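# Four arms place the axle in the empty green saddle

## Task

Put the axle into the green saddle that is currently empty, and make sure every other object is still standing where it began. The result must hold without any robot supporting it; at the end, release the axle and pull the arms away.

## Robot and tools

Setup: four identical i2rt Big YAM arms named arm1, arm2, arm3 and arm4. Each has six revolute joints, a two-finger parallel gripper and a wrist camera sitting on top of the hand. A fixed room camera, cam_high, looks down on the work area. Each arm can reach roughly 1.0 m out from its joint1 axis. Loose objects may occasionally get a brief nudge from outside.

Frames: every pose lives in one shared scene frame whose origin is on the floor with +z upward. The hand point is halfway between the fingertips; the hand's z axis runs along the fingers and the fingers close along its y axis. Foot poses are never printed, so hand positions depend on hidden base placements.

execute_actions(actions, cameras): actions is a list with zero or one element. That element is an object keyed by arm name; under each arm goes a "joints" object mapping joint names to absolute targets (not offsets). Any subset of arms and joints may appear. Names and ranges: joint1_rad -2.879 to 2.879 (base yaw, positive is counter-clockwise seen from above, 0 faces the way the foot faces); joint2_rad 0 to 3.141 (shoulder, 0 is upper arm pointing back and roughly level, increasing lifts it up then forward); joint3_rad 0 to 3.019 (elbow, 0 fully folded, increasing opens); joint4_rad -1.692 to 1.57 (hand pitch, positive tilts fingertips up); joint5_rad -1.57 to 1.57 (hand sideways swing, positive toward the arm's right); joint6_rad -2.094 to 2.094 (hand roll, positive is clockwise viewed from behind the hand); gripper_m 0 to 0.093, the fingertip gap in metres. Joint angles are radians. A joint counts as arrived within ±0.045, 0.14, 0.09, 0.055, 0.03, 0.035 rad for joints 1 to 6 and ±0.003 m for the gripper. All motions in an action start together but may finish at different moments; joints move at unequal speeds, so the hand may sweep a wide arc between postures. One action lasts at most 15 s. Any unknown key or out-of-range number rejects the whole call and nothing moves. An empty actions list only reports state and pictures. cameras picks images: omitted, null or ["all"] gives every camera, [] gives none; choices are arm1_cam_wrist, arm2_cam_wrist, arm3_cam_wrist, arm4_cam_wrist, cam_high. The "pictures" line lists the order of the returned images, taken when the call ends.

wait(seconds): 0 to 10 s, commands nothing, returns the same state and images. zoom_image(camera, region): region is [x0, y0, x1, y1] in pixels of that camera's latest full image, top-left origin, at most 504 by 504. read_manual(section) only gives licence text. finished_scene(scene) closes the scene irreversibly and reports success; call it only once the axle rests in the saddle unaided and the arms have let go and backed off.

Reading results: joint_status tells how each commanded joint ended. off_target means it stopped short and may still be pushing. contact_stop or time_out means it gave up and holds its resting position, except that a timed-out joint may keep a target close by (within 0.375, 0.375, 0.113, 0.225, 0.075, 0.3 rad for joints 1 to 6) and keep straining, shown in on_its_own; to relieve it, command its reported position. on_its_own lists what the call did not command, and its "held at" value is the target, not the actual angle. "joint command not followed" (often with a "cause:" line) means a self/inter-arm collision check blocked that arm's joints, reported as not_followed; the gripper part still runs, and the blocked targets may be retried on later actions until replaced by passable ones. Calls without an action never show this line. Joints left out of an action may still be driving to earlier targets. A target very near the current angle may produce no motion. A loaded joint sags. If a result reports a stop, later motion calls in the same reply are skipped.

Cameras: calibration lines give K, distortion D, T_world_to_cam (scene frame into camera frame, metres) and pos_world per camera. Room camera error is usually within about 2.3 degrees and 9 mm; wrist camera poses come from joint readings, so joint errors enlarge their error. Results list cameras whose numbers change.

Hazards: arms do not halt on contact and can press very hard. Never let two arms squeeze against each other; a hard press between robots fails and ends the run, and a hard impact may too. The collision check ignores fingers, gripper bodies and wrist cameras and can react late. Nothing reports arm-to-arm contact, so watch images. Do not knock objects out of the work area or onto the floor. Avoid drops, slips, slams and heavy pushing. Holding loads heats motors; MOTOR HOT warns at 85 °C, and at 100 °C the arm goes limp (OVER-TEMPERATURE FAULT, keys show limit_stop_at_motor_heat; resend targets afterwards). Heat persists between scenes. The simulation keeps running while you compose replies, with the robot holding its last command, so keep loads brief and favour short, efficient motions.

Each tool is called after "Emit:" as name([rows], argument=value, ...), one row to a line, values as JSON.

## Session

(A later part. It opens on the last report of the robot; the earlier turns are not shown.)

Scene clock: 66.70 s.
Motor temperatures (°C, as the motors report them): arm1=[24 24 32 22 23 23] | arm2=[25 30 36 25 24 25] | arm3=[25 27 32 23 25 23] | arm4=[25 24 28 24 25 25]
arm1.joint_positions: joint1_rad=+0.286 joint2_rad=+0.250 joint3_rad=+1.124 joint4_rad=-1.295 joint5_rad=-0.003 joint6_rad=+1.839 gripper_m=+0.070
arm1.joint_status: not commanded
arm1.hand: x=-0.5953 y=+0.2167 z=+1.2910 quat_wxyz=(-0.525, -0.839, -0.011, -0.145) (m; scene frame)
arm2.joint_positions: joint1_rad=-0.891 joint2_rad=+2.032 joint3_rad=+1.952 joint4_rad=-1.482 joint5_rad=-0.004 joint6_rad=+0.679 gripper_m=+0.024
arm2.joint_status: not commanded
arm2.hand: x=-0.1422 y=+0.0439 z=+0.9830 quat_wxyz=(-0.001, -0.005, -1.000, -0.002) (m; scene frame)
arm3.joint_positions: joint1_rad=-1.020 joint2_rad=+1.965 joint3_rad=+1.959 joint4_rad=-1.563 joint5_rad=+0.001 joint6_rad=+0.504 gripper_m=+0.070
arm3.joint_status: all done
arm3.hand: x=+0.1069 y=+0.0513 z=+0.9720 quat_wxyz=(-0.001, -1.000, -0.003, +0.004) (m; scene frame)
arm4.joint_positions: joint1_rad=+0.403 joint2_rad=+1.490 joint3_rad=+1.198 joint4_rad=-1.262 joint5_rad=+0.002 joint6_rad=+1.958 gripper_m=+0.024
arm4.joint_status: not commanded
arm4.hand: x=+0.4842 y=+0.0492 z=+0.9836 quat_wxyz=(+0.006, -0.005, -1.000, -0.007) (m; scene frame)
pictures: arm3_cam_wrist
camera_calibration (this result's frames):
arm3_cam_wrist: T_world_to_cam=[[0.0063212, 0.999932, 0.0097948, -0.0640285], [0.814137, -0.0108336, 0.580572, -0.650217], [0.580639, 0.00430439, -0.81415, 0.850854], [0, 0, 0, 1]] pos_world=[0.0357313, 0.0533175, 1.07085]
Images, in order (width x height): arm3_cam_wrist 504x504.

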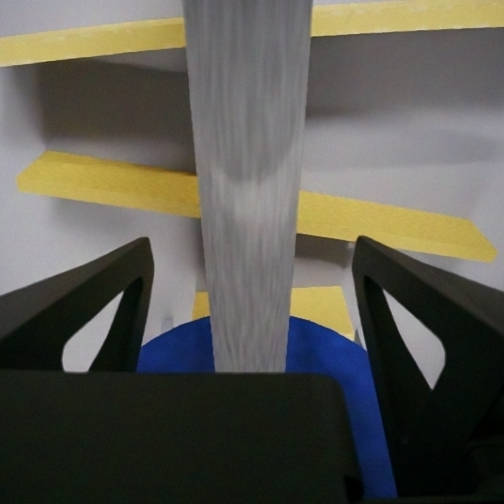

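Emit:
execute_actions([
  {"arm3":{"joints":{"gripper_m":0}}},
], cameras=[])

Emit:
execute_actions([
  {"arm3":{"joints":{"joint2_rad":1.9,"joint3_rad":2.025}},"arm2":{"joints":{"joint2_rad":2.02,"joint3_rad":1.975}}},
], cameras=[])

Emit:
execute_actions([
  {"arm2":{"joints":{"gripper_m":0.07}}},
], cameras=[])

Emit:
execute_actions([
  {"arm2":{"joints":{"joint2_rad":1.75}}},
], cameras=[])

Emit:
execute_actions([
  {"arm2":{"joints":{"joint2_rad":0.9}},"arm3":{"joints":{"joint1_rad":-0.835,"joint2_rad":1.45,"joint3_rad":1.348,"joint4_rad":-1.413,"joint6_rad":0.77}},"arm4":{"joints":{"joint1_rad":-0.085,"joint2_rad":1.378,"joint3_rad":1.15,"joint4_rad":-1.285,"joint6_rad":1.545}}},
], cameras=["arm3_cam_wrist","arm4_cam_wrist"])

Scene clock: 69.83 s.
Motor temperatures (°C, as the motors report them): arm1=[24 24 32 22 23 23] | arm2=[25 30 36 25 24 25] | arm3=[25 28 32 23 25 23] | arm4=[25 24 29 24 25 25]
arm1.joint_positions: joint1_rad=+0.286 joint2_rad=+0.250 joint3_rad=+1.124 joint4_rad=-1.295 joint5_rad=-0.003 joint6_rad=+1.839 gripper_m=+0.070
arm1.joint_status: not commanded
arm1.hand: x=-0.5953 y=+0.2167 z=+1.2910 quat_wxyz=(-0.525, -0.839, -0.011, -0.145) (m; scene frame)
arm2.joint_positions: joint1_rad=-0.891 joint2_rad=+2.032 joint3_rad=+1.952 joint4_rad=-1.482 joint5_rad=-0.005 joint6_rad=+0.679 gripper_m=+0.024
arm2.joint_status: not commanded
arm2.hand: x=-0.1423 y=+0.0440 z=+0.9830 quat_wxyz=(-0.001, -0.005, -1.000, -0.002) (m; scene frame)
arm3.joint_positions: joint1_rad=-1.020 joint2_rad=+1.965 joint3_rad=+1.959 joint4_rad=-1.563 joint5_rad=-0.001 joint6_rad=+0.505 gripper_m=+0.023
arm3.joint_status: gripper_m off_target (ended at +0.023, target +0.000)
arm3.hand: x=+0.1073 y=+0.0505 z=+0.9720 quat_wxyz=(-0.002, -1.000, -0.004, +0.004) (m; scene frame)
arm4.joint_positions: joint1_rad=+0.403 joint2_rad=+1.490 joint3_rad=+1.198 joint4_rad=-1.261 joint5_rad=+0.003 joint6_rad=+1.958 gripper_m=+0.024
arm4.joint_status: not commanded
arm4.hand: x=+0.4842 y=+0.0495 z=+0.9836 quat_wxyz=(+0.006, -0.005, -1.000, -0.007) (m; scene frame)
pictures: none
No camera images: the call's "cameras" was empty. Leave "cameras" out to get every camera's image.

Scene clock: 70.40 s.
Motor temperatures (°C, as the motors report them): arm1=[24 24 32 22 23 23] | arm2=[25 30 36 25 24 25] | arm3=[25 28 32 23 25 23] | arm4=[25 24 29 24 25 25]
arm1.joint_positions: joint1_rad=+0.286 joint2_rad=+0.250 joint3_rad=+1.124 joint4_rad=-1.295 joint5_rad=-0.003 joint6_rad=+1.839 gripper_m=+0.070
arm1.joint_status: not commanded
arm1.hand: x=-0.5953 y=+0.2167 z=+1.2910 quat_wxyz=(-0.525, -0.839, -0.011, -0.145) (m; scene frame)
arm2.joint_positions: joint1_rad=-0.891 joint2_rad=+2.032 joint3_rad=+1.952 joint4_rad=-1.482 joint5_rad=-0.005 joint6_rad=+0.679 gripper_m=+0.024
arm2.joint_status: all done
arm2.hand: x=-0.1423 y=+0.0440 z=+0.9828 quat_wxyz=(-0.001, -0.005, -1.000, -0.002) (m; scene frame)
arm3.joint_positions: joint1_rad=-1.020 joint2_rad=+1.964 joint3_rad=+1.959 joint4_rad=-1.563 joint5_rad=-0.001 joint6_rad=+0.505 gripper_m=+0.023
arm3.joint_status: all done
arm3.hand: x=+0.1073 y=+0.0505 z=+0.9724 quat_wxyz=(-0.002, -1.000, -0.004, +0.004) (m; scene frame)
arm4.joint_positions: joint1_rad=+0.403 joint2_rad=+1.490 joint3_rad=+1.198 joint4_rad=-1.261 joint5_rad=+0.003 joint6_rad=+1.958 gripper_m=+0.024
arm4.joint_status: not commanded
arm4.hand: x=+0.4842 y=+0.0495 z=+0.9836 quat_wxyz=(+0.006, -0.005, -1.000, -0.007) (m; scene frame)
pictures: none
No camera images: the call's "cameras" was empty. Leave "cameras" out to get every camera's image.

Scene clock: 71.27 s.
Motor temperatures (°C, as the motors report them): arm1=[24 24 32 22 23 23] | arm2=[25 30 36 25 24 25] | arm3=[25 28 33 23 25 23] | arm4=[25 24 29 24 25 25]
arm1.joint_positions: joint1_rad=+0.286 joint2_rad=+0.250 joint3_rad=+1.124 joint4_rad=-1.295 joint5_rad=-0.003 joint6_rad=+1.839 gripper_m=+0.070
arm1.joint_status: not commanded
arm1.hand: x=-0.5953 y=+0.2167 z=+1.2910 quat_wxyz=(-0.525, -0.839, -0.011, -0.145) (m; scene frame)
arm2.joint_positions: joint1_rad=-0.891 joint2_rad=+2.031 joint3_rad=+1.952 joint4_rad=-1.482 joint5_rad=-0.004 joint6_rad=+0.682 gripper_m=+0.070
arm2.joint_status: all done
arm2.hand: x=-0.1422 y=+0.0438 z=+0.9837 quat_wxyz=(-0.002, -0.007, -1.000, -0.002) (m; scene frame)
arm3.joint_positions: joint1_rad=-1.020 joint2_rad=+1.964 joint3_rad=+1.959 joint4_rad=-1.563 joint5_rad=-0.001 joint6_rad=+0.505 gripper_m=+0.023
arm3.joint_status: not commanded
arm3.hand: x=+0.1073 y=+0.0505 z=+0.9724 quat_wxyz=(-0.002, -1.000, -0.004, +0.004) (m; scene frame)
arm4.joint_positions: joint1_rad=+0.403 joint2_rad=+1.490 joint3_rad=+1.198 joint4_rad=-1.261 joint5_rad=+0.003 joint6_rad=+1.958 gripper_m=+0.024
arm4.joint_status: not commanded
arm4.hand: x=+0.4846 y=+0.0497 z=+0.9836 quat_wxyz=(+0.006, -0.005, -1.000, -0.007) (m; scene frame)
pictures: none
No camera images: the call's "cameras" was empty. Leave "cameras" out to get every camera's image.

Scene clock: 72.80 s.
Motor temperatures (°C, as the motors report them): arm1=[24 24 32 22 23 23] | arm2=[25 30 35 25 24 25] | arm3=[25 28 33 23 25 23] | arm4=[25 24 29 24 25 25]
arm1.joint_positions: joint1_rad=+0.286 joint2_rad=+0.250 joint3_rad=+1.124 joint4_rad=-1.295 joint5_rad=-0.003 joint6_rad=+1.839 gripper_m=+0.070
arm1.joint_status: not commanded
arm1.hand: x=-0.5953 y=+0.2167 z=+1.2910 quat_wxyz=(-0.525, -0.839, -0.011, -0.145) (m; scene frame)
arm2.joint_positions: joint1_rad=-0.891 joint2_rad=+1.752 joint3_rad=+1.952 joint4_rad=-1.482 joint5_rad=-0.003 joint6_rad=+0.682 gripper_m=+0.070
arm2.joint_status: all done
arm2.hand: x=-0.1675 y=+0.0243 z=+1.1509 quat_wxyz=(-0.110, -0.006, -0.990, -0.089) (m; scene frame)
arm3.joint_positions: joint1_rad=-1.020 joint2_rad=+1.964 joint3_rad=+1.959 joint4_rad=-1.563 joint5_rad=-0.001 joint6_rad=+0.505 gripper_m=+0.023
arm3.joint_status: not commanded
arm3.hand: x=+0.1073 y=+0.0505 z=+0.9724 quat_wxyz=(-0.002, -1.000, -0.004, +0.004) (m; scene frame)
arm4.joint_positions: joint1_rad=+0.403 joint2_rad=+1.490 joint3_rad=+1.198 joint4_rad=-1.261 joint5_rad=+0.003 joint6_rad=+1.958 gripper_m=+0.024
arm4.joint_status: not commanded
arm4.hand: x=+0.4846 y=+0.0497 z=+0.9836 quat_wxyz=(+0.006, -0.005, -1.000, -0.007) (m; scene frame)
pictures: none
No camera images: the call's "cameras" was empty. Leave "cameras" out to get every camera's image.

Scene clock: 74.87 s.
Motor temperatures (°C, as the motors report them): arm1=[24 24 32 22 23 23] | arm2=[25 30 35 25 24 25] | arm3=[25 28 33 23 25 23] | arm4=[25 24 29 24 25 25]
arm1.joint_positions: joint1_rad=+0.286 joint2_rad=+0.250 joint3_rad=+1.124 joint4_rad=-1.295 joint5_rad=-0.003 joint6_rad=+1.839 gripper_m=+0.070
arm1.joint_status: not commanded
arm1.hand: x=-0.5953 y=+0.2167 z=+1.2910 quat_wxyz=(-0.525, -0.839, -0.011, -0.145) (m; scene frame)
arm2.joint_positions: joint1_rad=-0.891 joint2_rad=+0.904 joint3_rad=+1.975 joint4_rad=-1.482 joint5_rad=-0.003 joint6_rad=+0.682 gripper_m=+0.070
arm2.joint_status: all done
arm2.hand: x=-0.4429 y=-0.1919 z=+1.5287 quat_wxyz=(-0.426, -0.004, -0.838, -0.342) (m; scene frame)
arm3.joint_positions: joint1_rad=-0.829 joint2_rad=+1.481 joint3_rad=+1.331 joint4_rad=-1.419 joint5_rad=+0.002 joint6_rad=+0.775 gripper_m=+0.023
arm3.joint_status: all done
arm3.hand: x=+0.3099 y=+0.0708 z=+0.9756 quat_wxyz=(-0.001, -0.999, +0.036, +0.004) (m; scene frame)
arm4.joint_positions: joint1_rad=-0.084 joint2_rad=+1.419 joint3_rad=+1.117 joint4_rad=-1.287 joint5_rad=+0.015 joint6_rad=+1.549 gripper_m=+0.024
arm4.joint_status: all done
arm4.hand: x=+0.6874 y=+0.0397 z=+0.9801 quat_wxyz=(-0.003, -0.044, -0.999, +0.011) (m; scene frame)
pictures: arm3_cam_wrist, arm4_cam_wrist
camera_calibration (this result's frames):
arm3_cam_wrist: T_world_to_cam=[[0.0855608, 0.996287, 0.00951812, -0.108787], [0.810756, -0.0751737, 0.580537, -0.811724], [0.579097, -0.0419543, -0.814178, 0.739571], [0, 0, 0, 1]] pos_world=[0.239135, 0.0783913, 1.07441]
arm4_cam_wrist: T_world_to_cam=[[-0.0963614, -0.995044, 0.0245264, 0.0865908], [-0.81436, 0.092984, 0.572863, 0.00201369], [-0.572305, 0.0352286, -0.819284, 1.3178], [0, 0, 0, 1]] pos_world=[0.764164, 0.0395504, 1.07637]
Images, in order (width x height): arm3_cam_wrist 504x504, arm4_cam_wrist 504x504.

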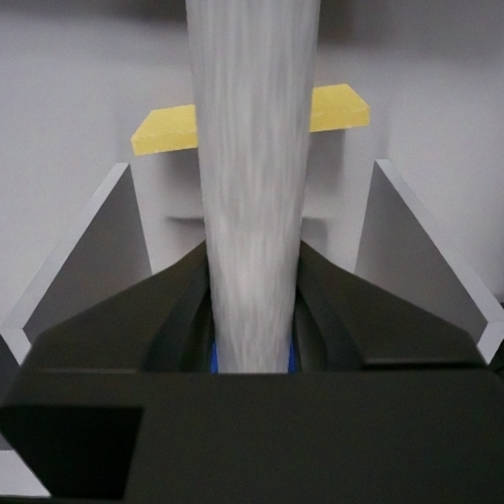

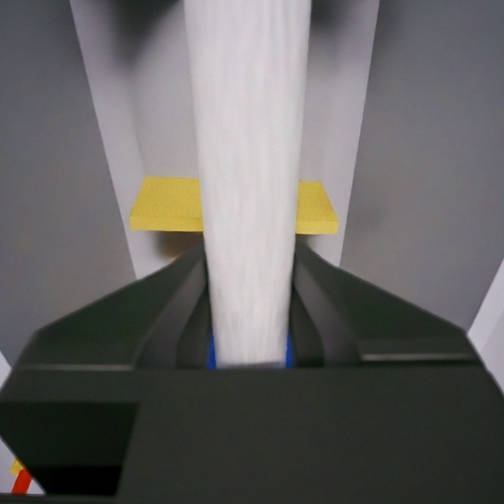

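Emit:
execute_actions([
  {"arm3":{"joints":{"joint1_rad":-0.383,"joint2_rad":1.165,"joint3_rad":1.07,"joint4_rad":-1.438,"joint6_rad":1.22}},"arm4":{"joints":{"joint1_rad":-0.542,"joint2_rad":1.51,"joint3_rad":1.365,"joint4_rad":-1.297,"joint6_rad":1.08}}},
], cameras=["arm3_cam_wrist","arm4_cam_wrist"])

Emit:
execute_actions([
  {"arm3":{"joints":{"joint1_rad":0.27,"joint2_rad":1.15,"joint3_rad":1.08,"joint6_rad":1.865}},"arm4":{"joints":{"joint1_rad":-0.855,"joint2_rad":1.825,"joint3_rad":1.795,"joint4_rad":-1.41,"joint6_rad":0.77}}},
], cameras=["arm3_cam_wrist","arm4_cam_wrist"])

Scene clock: 76.97 s.
Motor temperatures (°C, as the motors report them): arm1=[24 24 32 22 23 23] | arm2=[25 30 34 25 24 25] | arm3=[25 28 33 23 25 23] | arm4=[25 24 29 24 25 25]
arm1.joint_positions: joint1_rad=+0.286 joint2_rad=+0.250 joint3_rad=+1.124 joint4_rad=-1.295 joint5_rad=-0.003 joint6_rad=+1.839 gripper_m=+0.070
arm1.joint_status: not commanded
arm1.hand: x=-0.5953 y=+0.2167 z=+1.2910 quat_wxyz=(-0.525, -0.839, -0.011, -0.145) (m; scene frame)
arm2.joint_positions: joint1_rad=-0.891 joint2_rad=+0.904 joint3_rad=+1.975 joint4_rad=-1.482 joint5_rad=-0.003 joint6_rad=+0.682 gripper_m=+0.070
arm2.joint_status: not commanded
arm2.hand: x=-0.4429 y=-0.1919 z=+1.5287 quat_wxyz=(-0.426, -0.004, -0.838, -0.342) (m; scene frame)
arm3.joint_positions: joint1_rad=-0.378 joint2_rad=+1.183 joint3_rad=+1.052 joint4_rad=-1.436 joint5_rad=+0.001 joint6_rad=+1.216 gripper_m=+0.023
arm3.joint_status: all done
arm3.hand: x=+0.5106 y=+0.0569 z=+0.9747 quat_wxyz=(-0.003, -1.000, +0.031, +0.004) (m; scene frame)
arm4.joint_positions: joint1_rad=-0.548 joint2_rad=+1.556 joint3_rad=+1.281 joint4_rad=-1.288 joint5_rad=+0.015 joint6_rad=+1.078 gripper_m=+0.024
arm4.joint_status: all done
arm4.hand: x=+0.8903 y=+0.0297 z=+0.9832 quat_wxyz=(-0.004, -0.041, -0.999, +0.002) (m; scene frame)
pictures: arm3_cam_wrist, arm4_cam_wrist
camera_calibration (this result's frames):
arm3_cam_wrist: T_world_to_cam=[[0.0748904, 0.997177, 0.00534815, -0.102714], [0.811804, -0.0640813, 0.580403, -0.97605], [0.579107, -0.0391249, -0.814312, 0.622065], [0, 0, 0, 1]] pos_world=[0.439812, 0.0642161, 1.07361]
arm4_cam_wrist: T_world_to_cam=[[-0.0897619, -0.995939, 0.00691615, 0.107566], [-0.817232, 0.0776211, 0.571057, 0.171199], [-0.569275, 0.0456071, -0.820881, 1.43535], [0, 0, 0, 1]] pos_world=[0.966673, 0.0283785, 1.07974]
Images, in order (width x height): arm3_cam_wrist 504x504, arm4_cam_wrist 504x504.

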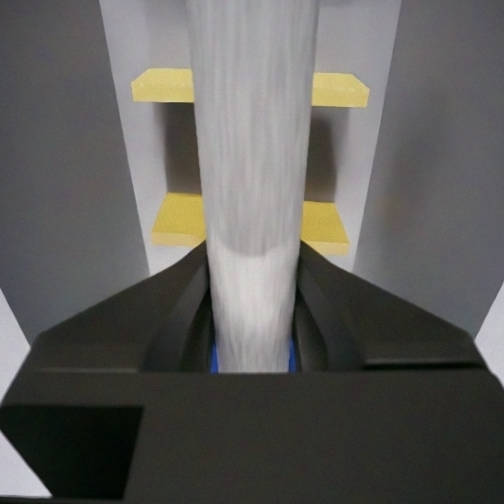

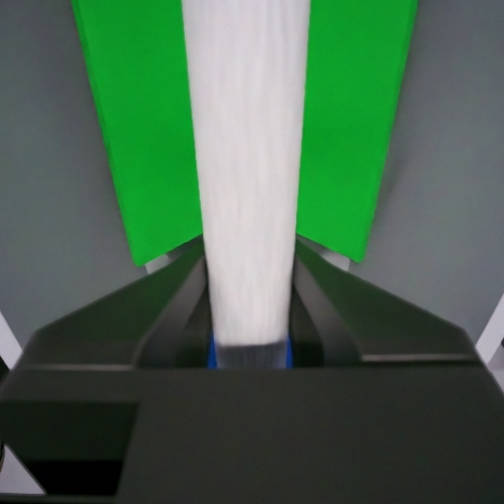

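Scene clock: 78.23 s.
Motor temperatures (°C, as the motors report them): arm1=[24 24 32 22 23 23] | arm2=[25 30 34 25 24 25] | arm3=[25 28 33 23 25 23] | arm4=[25 24 29 24 25 25]
arm1.joint_positions: joint1_rad=+0.286 joint2_rad=+0.250 joint3_rad=+1.124 joint4_rad=-1.295 joint5_rad=-0.003 joint6_rad=+1.839 gripper_m=+0.070
arm1.joint_status: not commanded
arm1.hand: x=-0.5953 y=+0.2167 z=+1.2910 quat_wxyz=(-0.525, -0.839, -0.011, -0.145) (m; scene frame)
arm2.joint_positions: joint1_rad=-0.891 joint2_rad=+0.904 joint3_rad=+1.975 joint4_rad=-1.482 joint5_rad=-0.003 joint6_rad=+0.682 gripper_m=+0.070
arm2.joint_status: not commanded
arm2.hand: x=-0.4429 y=-0.1919 z=+1.5287 quat_wxyz=(-0.426, -0.004, -0.838, -0.342) (m; scene frame)
arm3.joint_positions: joint1_rad=+0.254 joint2_rad=+1.181 joint3_rad=+1.052 joint4_rad=-1.437 joint5_rad=-0.006 joint6_rad=+1.849 gripper_m=+0.023
arm3.joint_status: all done
arm3.hand: x=+0.7102 y=+0.0373 z=+0.9741 quat_wxyz=(-0.002, -1.000, +0.031, -0.001) (m; scene frame)
arm4.joint_positions: joint1_rad=-0.866 joint2_rad=+1.877 joint3_rad=+1.706 joint4_rad=-1.408 joint5_rad=+0.010 joint6_rad=+0.756 gripper_m=+0.024
arm4.joint_status: all done
arm4.hand: x=+1.0902 y=+0.0098 z=+0.9811 quat_wxyz=(+0.004, -0.039, -0.999, +0.008) (m; scene frame)
pictures: arm3_cam_wrist, arm4_cam_wrist
camera_calibration (this result's frames):
arm3_cam_wrist: T_world_to_cam=[[0.0759268, 0.997089, 0.00696876, -0.100364], [0.805998, -0.0654871, 0.588284, -1.14243], [0.587028, -0.0390497, -0.808624, 0.493992], [0, 0, 0, 1]] pos_world=[0.638431, 0.0445473, 1.07223]
arm4_cam_wrist: T_world_to_cam=[[-0.0853147, -0.996165, 0.0193916, 0.0886649], [-0.807603, 0.0805378, 0.584202, 0.313875], [-0.583523, 0.0341803, -0.811377, 1.55467], [0, 0, 0, 1]] pos_world=[1.16824, 0.00990706, 1.07634]
Images, in order (width x height): arm3_cam_wrist 504x504, arm4_cam_wrist 504x504.

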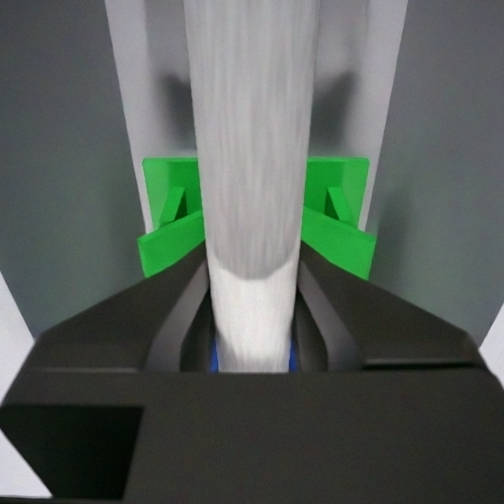

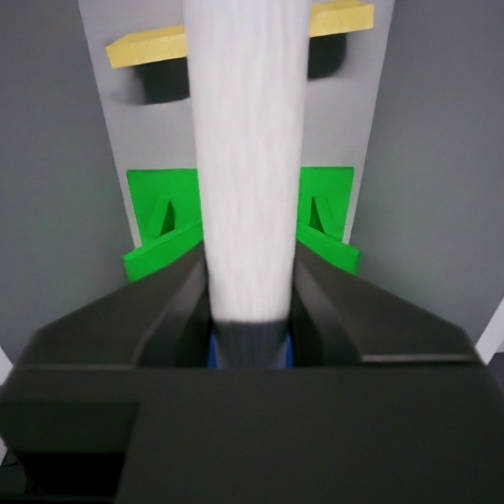

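Emit:
execute_actions([
  {"arm3":{"joints":{"joint1_rad":0.235,"joint2_rad":1.215,"joint3_rad":0.875,"joint4_rad":-1.178,"joint6_rad":1.835}},"arm4":{"joints":{"joint1_rad":-0.843,"joint2_rad":1.89,"joint3_rad":1.575,"joint4_rad":-1.175,"joint6_rad":0.775}}},
], cameras=["arm3_cam_wrist","arm4_cam_wrist"])

Scene clock: 80.13 s.
Motor temperatures (°C, as the motors report them): arm1=[24 24 32 22 23 23] | arm2=[25 29 34 25 24 25] | arm3=[25 28 33 23 25 23] | arm4=[25 24 30 24 25 25]
arm1.joint_positions: joint1_rad=+0.286 joint2_rad=+0.250 joint3_rad=+1.124 joint4_rad=-1.295 joint5_rad=-0.003 joint6_rad=+1.839 gripper_m=+0.070
arm1.joint_status: not commanded
arm1.hand: x=-0.5953 y=+0.2167 z=+1.2910 quat_wxyz=(-0.525, -0.839, -0.011, -0.145) (m; scene frame)
arm2.joint_positions: joint1_rad=-0.891 joint2_rad=+0.904 joint3_rad=+1.975 joint4_rad=-1.482 joint5_rad=-0.003 joint6_rad=+0.682 gripper_m=+0.070
arm2.joint_status: not commanded
arm2.hand: x=-0.4429 y=-0.1919 z=+1.5287 quat_wxyz=(-0.426, -0.004, -0.838, -0.342) (m; scene frame)
arm3.joint_positions: joint1_rad=+0.229 joint2_rad=+1.237 joint3_rad=+0.852 joint4_rad=-1.201 joint5_rad=+0.002 joint6_rad=+1.834 gripper_m=+0.023
arm3.joint_status: all done
arm3.hand: x=+0.6988 y=+0.0433 z=+0.8839 quat_wxyz=(+0.006, -0.999, +0.037, +0.005) (m; scene frame)
arm4.joint_positions: joint1_rad=-0.852 joint2_rad=+1.954 joint3_rad=+1.547 joint4_rad=-1.187 joint5_rad=+0.003 joint6_rad=+0.776 gripper_m=+0.024
arm4.joint_status: all done
arm4.hand: x=+1.0809 y=+0.0144 z=+0.8805 quat_wxyz=(+0.012, -0.042, -0.999, +0.010) (m; scene frame)
pictures: arm3_cam_wrist, arm4_cam_wrist
camera_calibration (this result's frames):
arm3_cam_wrist: T_world_to_cam=[[0.0868144, 0.995966, 0.022704, -0.126374], [0.811685, -0.0839282, 0.578034, -1.07392], [0.577608, -0.0317532, -0.815696, 0.440526], [0, 0, 0, 1]] pos_world=[0.628202, 0.0497206, 0.982967]
arm4_cam_wrist: T_world_to_cam=[[-0.0907846, -0.995562, 0.0247953, 0.095477], [-0.798103, 0.0876252, 0.596115, 0.343893], [-0.595642, 0.0343289, -0.802516, 1.47276], [0, 0, 0, 1]] pos_world=[1.16037, 0.0143612, 0.97455]
Images, in order (width x height): arm3_cam_wrist 504x504, arm4_cam_wrist 504x504.

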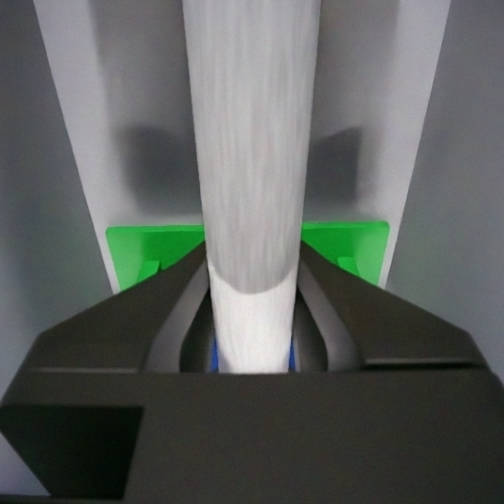

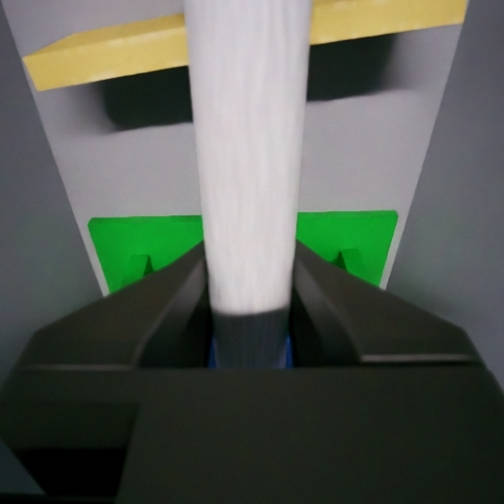

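Emit:
execute_actions([
  {"arm3":{"joints":{"joint1_rad":0.25,"joint2_rad":1.27,"joint4_rad":-1.155}},"arm4":{"joints":{"joint4_rad":-1.16}}},
], cameras=[])

Scene clock: 81.47 s.
Motor temperatures (°C, as the motors report them): arm1=[24 24 32 22 23 23] | arm2=[25 29 34 25 24 25] | arm3=[25 28 33 23 25 23] | arm4=[25 24 29 24 25 25]
arm1.joint_positions: joint1_rad=+0.286 joint2_rad=+0.250 joint3_rad=+1.124 joint4_rad=-1.295 joint5_rad=-0.003 joint6_rad=+1.839 gripper_m=+0.070
arm1.joint_status: not commanded
arm1.hand: x=-0.5953 y=+0.2167 z=+1.2910 quat_wxyz=(-0.525, -0.839, -0.011, -0.145) (m; scene frame)
arm2.joint_positions: joint1_rad=-0.891 joint2_rad=+0.904 joint3_rad=+1.975 joint4_rad=-1.482 joint5_rad=-0.003 joint6_rad=+0.682 gripper_m=+0.070
arm2.joint_status: not commanded
arm2.hand: x=-0.4429 y=-0.1919 z=+1.5287 quat_wxyz=(-0.426, -0.004, -0.838, -0.342) (m; scene frame)
arm3.joint_positions: joint1_rad=+0.234 joint2_rad=+1.268 joint3_rad=+0.852 joint4_rad=-1.179 joint5_rad=-0.003 joint6_rad=+1.824 gripper_m=+0.023
arm3.joint_status: all done
arm3.hand: x=+0.7020 y=+0.0390 z=+0.8745 quat_wxyz=(+0.011, -0.999, +0.030, +0.004) (m; scene frame)
arm4.joint_positions: joint1_rad=-0.852 joint2_rad=+1.951 joint3_rad=+1.547 joint4_rad=-1.173 joint5_rad=+0.011 joint6_rad=+0.763 gripper_m=+0.024
arm4.joint_status: all done
arm4.hand: x=+1.0847 y=+0.0157 z=+0.8819 quat_wxyz=(+0.003, -0.035, -0.999, +0.007) (m; scene frame)
pictures: none
No camera images: the call's "cameras" was empty. Leave "cameras" out to get every camera's image.

Emit:
execute_actions([
  {"arm3":{"joints":{"joint1_rad":0.236,"joint2_rad":1.28,"joint3_rad":0.85,"joint4_rad":-1.175}},"arm4":{"joints":{"joint2_rad":1.945,"joint3_rad":1.555}}},
], cameras=[])

Emit:
execute_actions([
  {"arm3":{"joints":{"gripper_m":0.07}},"arm4":{"joints":{"gripper_m":0.07}}},
], cameras=["arm3_cam_wrist","arm4_cam_wrist"])

Emit:
execute_actions([
  {"arm3":{"joints":{"joint2_rad":0.4}},"arm4":{"joints":{"joint2_rad":1.2}}},
], cameras=["arm3_cam_wrist","arm4_cam_wrist","cam_high"])

Scene clock: 82.83 s.
Motor temperatures (°C, as the motors report them): arm1=[24 24 32 22 23 23] | arm2=[25 29 33 25 24 25] | arm3=[25 27 33 23 25 23] | arm4=[25 24 29 24 25 25]
arm1.joint_positions: joint1_rad=+0.286 joint2_rad=+0.250 joint3_rad=+1.124 joint4_rad=-1.295 joint5_rad=-0.003 joint6_rad=+1.839 gripper_m=+0.070
arm1.joint_status: not commanded
arm1.hand: x=-0.5953 y=+0.2167 z=+1.2910 quat_wxyz=(-0.525, -0.839, -0.011, -0.145) (m; scene frame)
arm2.joint_positions: joint1_rad=-0.891 joint2_rad=+0.904 joint3_rad=+1.975 joint4_rad=-1.482 joint5_rad=-0.003 joint6_rad=+0.682 gripper_m=+0.070
arm2.joint_status: not commanded
arm2.hand: x=-0.4429 y=-0.1919 z=+1.5287 quat_wxyz=(-0.426, -0.004, -0.838, -0.342) (m; scene frame)
arm3.joint_positions: joint1_rad=+0.234 joint2_rad=+1.268 joint3_rad=+0.851 joint4_rad=-1.179 joint5_rad=-0.004 joint6_rad=+1.824 gripper_m=+0.023
arm3.joint_status: all done
arm3.hand: x=+0.7020 y=+0.0397 z=+0.8740 quat_wxyz=(+0.012, -0.999, +0.030, +0.004) (m; scene frame)
arm4.joint_positions: joint1_rad=-0.852 joint2_rad=+1.951 joint3_rad=+1.547 joint4_rad=-1.173 joint5_rad=+0.011 joint6_rad=+0.763 gripper_m=+0.024
arm4.joint_status: all done
arm4.hand: x=+1.0846 y=+0.0156 z=+0.8818 quat_wxyz=(+0.003, -0.035, -0.999, +0.008) (m; scene frame)
pictures: none
No camera images: the call's "cameras" was empty. Leave "cameras" out to get every camera's image.

Scene clock: 83.50 s.
Motor temperatures (°C, as the motors report them): arm1=[24 24 32 22 23 23] | arm2=[25 29 33 25 24 25] | arm3=[25 27 33 23 25 23] | arm4=[25 24 29 24 25 25]
arm1.joint_positions: joint1_rad=+0.286 joint2_rad=+0.250 joint3_rad=+1.124 joint4_rad=-1.295 joint5_rad=-0.003 joint6_rad=+1.839 gripper_m=+0.070
arm1.joint_status: not commanded
arm1.hand: x=-0.5953 y=+0.2167 z=+1.2910 quat_wxyz=(-0.525, -0.839, -0.011, -0.145) (m; scene frame)
arm2.joint_positions: joint1_rad=-0.891 joint2_rad=+0.904 joint3_rad=+1.975 joint4_rad=-1.482 joint5_rad=-0.003 joint6_rad=+0.682 gripper_m=+0.070
arm2.joint_status: not commanded
arm2.hand: x=-0.4429 y=-0.1919 z=+1.5287 quat_wxyz=(-0.426, -0.004, -0.838, -0.342) (m; scene frame)
arm3.joint_positions: joint1_rad=+0.234 joint2_rad=+1.268 joint3_rad=+0.851 joint4_rad=-1.179 joint5_rad=-0.003 joint6_rad=+1.825 gripper_m=+0.070
arm3.joint_status: all done
arm3.hand: x=+0.7019 y=+0.0396 z=+0.8740 quat_wxyz=(+0.012, -0.999, +0.030, +0.004) (m; scene frame)
arm4.joint_positions: joint1_rad=-0.850 joint2_rad=+1.951 joint3_rad=+1.547 joint4_rad=-1.173 joint5_rad=+0.003 joint6_rad=+0.766 gripper_m=+0.070
arm4.joint_status: all done
arm4.hand: x=+1.0829 y=+0.0176 z=+0.8818 quat_wxyz=(+0.005, -0.035, -0.999, +0.005) (m; scene frame)
pictures: arm3_cam_wrist, arm4_cam_wrist
camera_calibration (this result's frames):
arm3_cam_wrist: T_world_to_cam=[[0.0728421, 0.99671, 0.0355434, -0.124192], [0.811223, -0.0799426, 0.579246, -1.07191], [0.580182, -0.0133599, -0.814377, 0.426837], [0, 0, 0, 1]] pos_world=[0.630966, 0.0437947, 0.972923]
arm4_cam_wrist: T_world_to_cam=[[-0.0789227, -0.996795, 0.0130966, 0.0963692], [-0.80676, 0.0715826, 0.586527, 0.362551], [-0.585584, 0.0357245, -0.809824, 1.47037], [0, 0, 0, 1]] pos_world=[1.16113, 0.0175796, 0.976836]
Images, in order (width x height): arm3_cam_wrist 504x504, arm4_cam_wrist 504x504.

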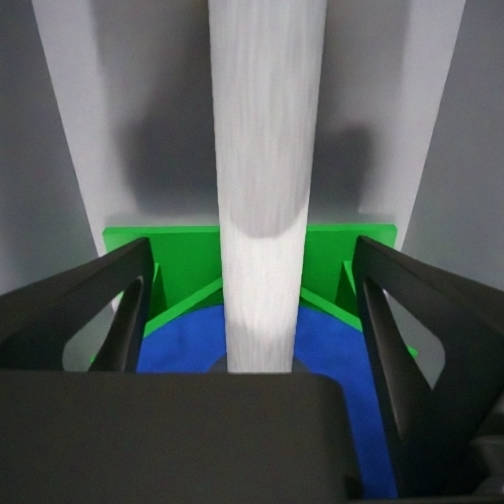

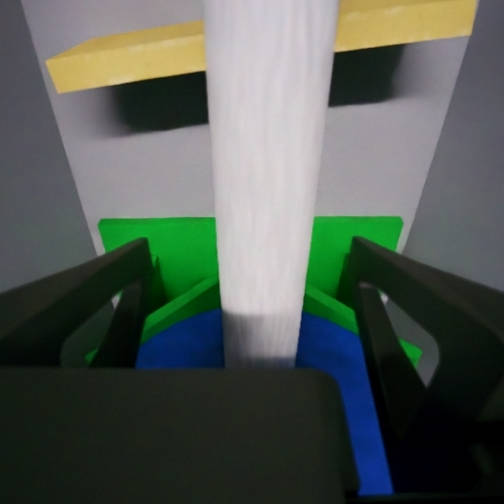

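Scene clock: 85.27 s.
Motor temperatures (°C, as the motors report them): arm1=[24 24 32 22 23 23] | arm2=[25 29 33 25 24 25] | arm3=[25 27 33 23 25 23] | arm4=[25 24 29 24 25 25]
arm1.joint_positions: joint1_rad=+0.286 joint2_rad=+0.250 joint3_rad=+1.124 joint4_rad=-1.295 joint5_rad=-0.003 joint6_rad=+1.839 gripper_m=+0.070
arm1.joint_status: not commanded
arm1.hand: x=-0.5953 y=+0.2167 z=+1.2910 quat_wxyz=(-0.525, -0.839, -0.011, -0.145) (m; scene frame)
arm2.joint_positions: joint1_rad=-0.891 joint2_rad=+0.904 joint3_rad=+1.975 joint4_rad=-1.482 joint5_rad=-0.003 joint6_rad=+0.682 gripper_m=+0.070
arm2.joint_status: not commanded
arm2.hand: x=-0.4429 y=-0.1919 z=+1.5287 quat_wxyz=(-0.426, -0.004, -0.838, -0.342) (m; scene frame)
arm3.joint_positions: joint1_rad=+0.234 joint2_rad=+0.401 joint3_rad=+0.851 joint4_rad=-1.179 joint5_rad=-0.003 joint6_rad=+1.825 gripper_m=+0.070
arm3.joint_status: all done
arm3.hand: x=+0.6860 y=+0.1279 z=+1.1054 quat_wxyz=(-0.399, -0.912, +0.025, -0.090) (m; scene frame)
arm4.joint_positions: joint1_rad=-0.850 joint2_rad=+1.207 joint3_rad=+1.537 joint4_rad=-1.170 joint5_rad=+0.003 joint6_rad=+0.766 gripper_m=+0.070
arm4.joint_status: all done
arm4.hand: x=+1.0099 y=-0.0449 z=+1.2707 quat_wxyz=(-0.263, -0.034, -0.935, -0.236) (m; scene frame)
pictures: arm3_cam_wrist, arm4_cam_wrist, cam_high
camera_calibration (this result's frames):
arm3_cam_wrist: T_world_to_cam=[[0.128649, 0.689562, -0.712709, 0.608847], [0.708978, 0.438554, 0.552286, -1.15234], [0.693397, -0.576346, -0.432465, 0.197894], [0, 0, 0, 1]] pos_world=[0.601436, 0.199579, 1.15593]
arm4_cam_wrist: T_world_to_cam=[[0.0509408, -0.88602, -0.46084, 0.499301], [-0.995295, -0.0831197, 0.0497886, 0.945574], [-0.0824186, 0.456136, -0.886085, 1.35251], [0, 0, 0, 1]] pos_world=[1.02716, -0.0959415, 1.38146]
Images, in order (width x height): arm3_cam_wrist 504x504, arm4_cam_wrist 504x504, cam_high 504x504.

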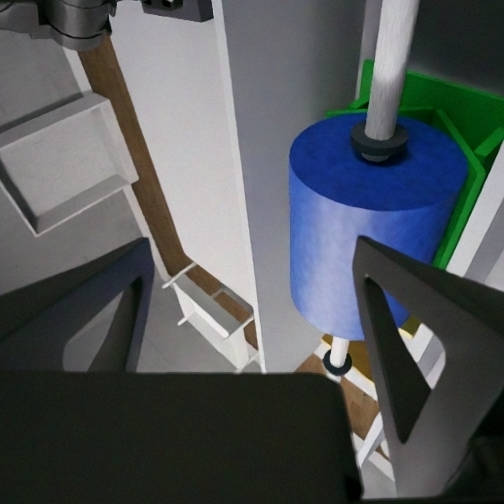

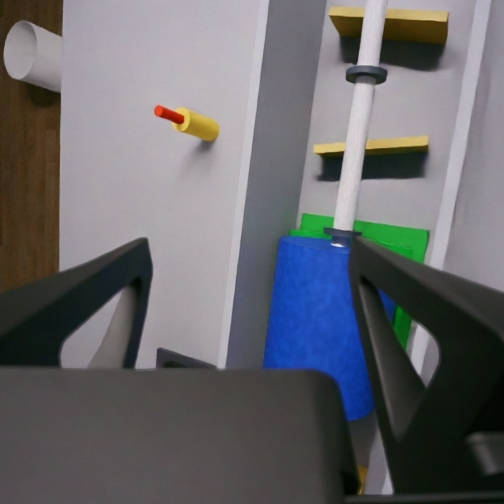

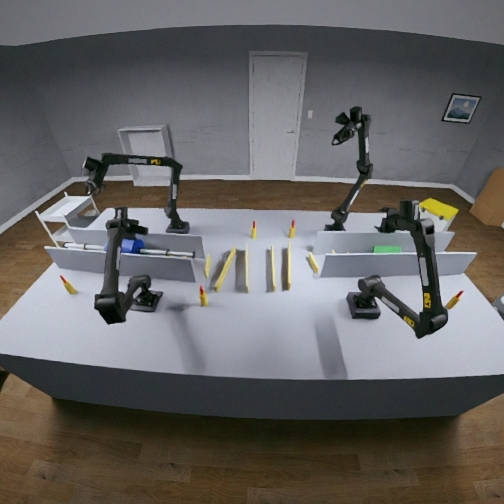

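Emit:
finished_scene(scene=2)

The scene is finished: the task was done.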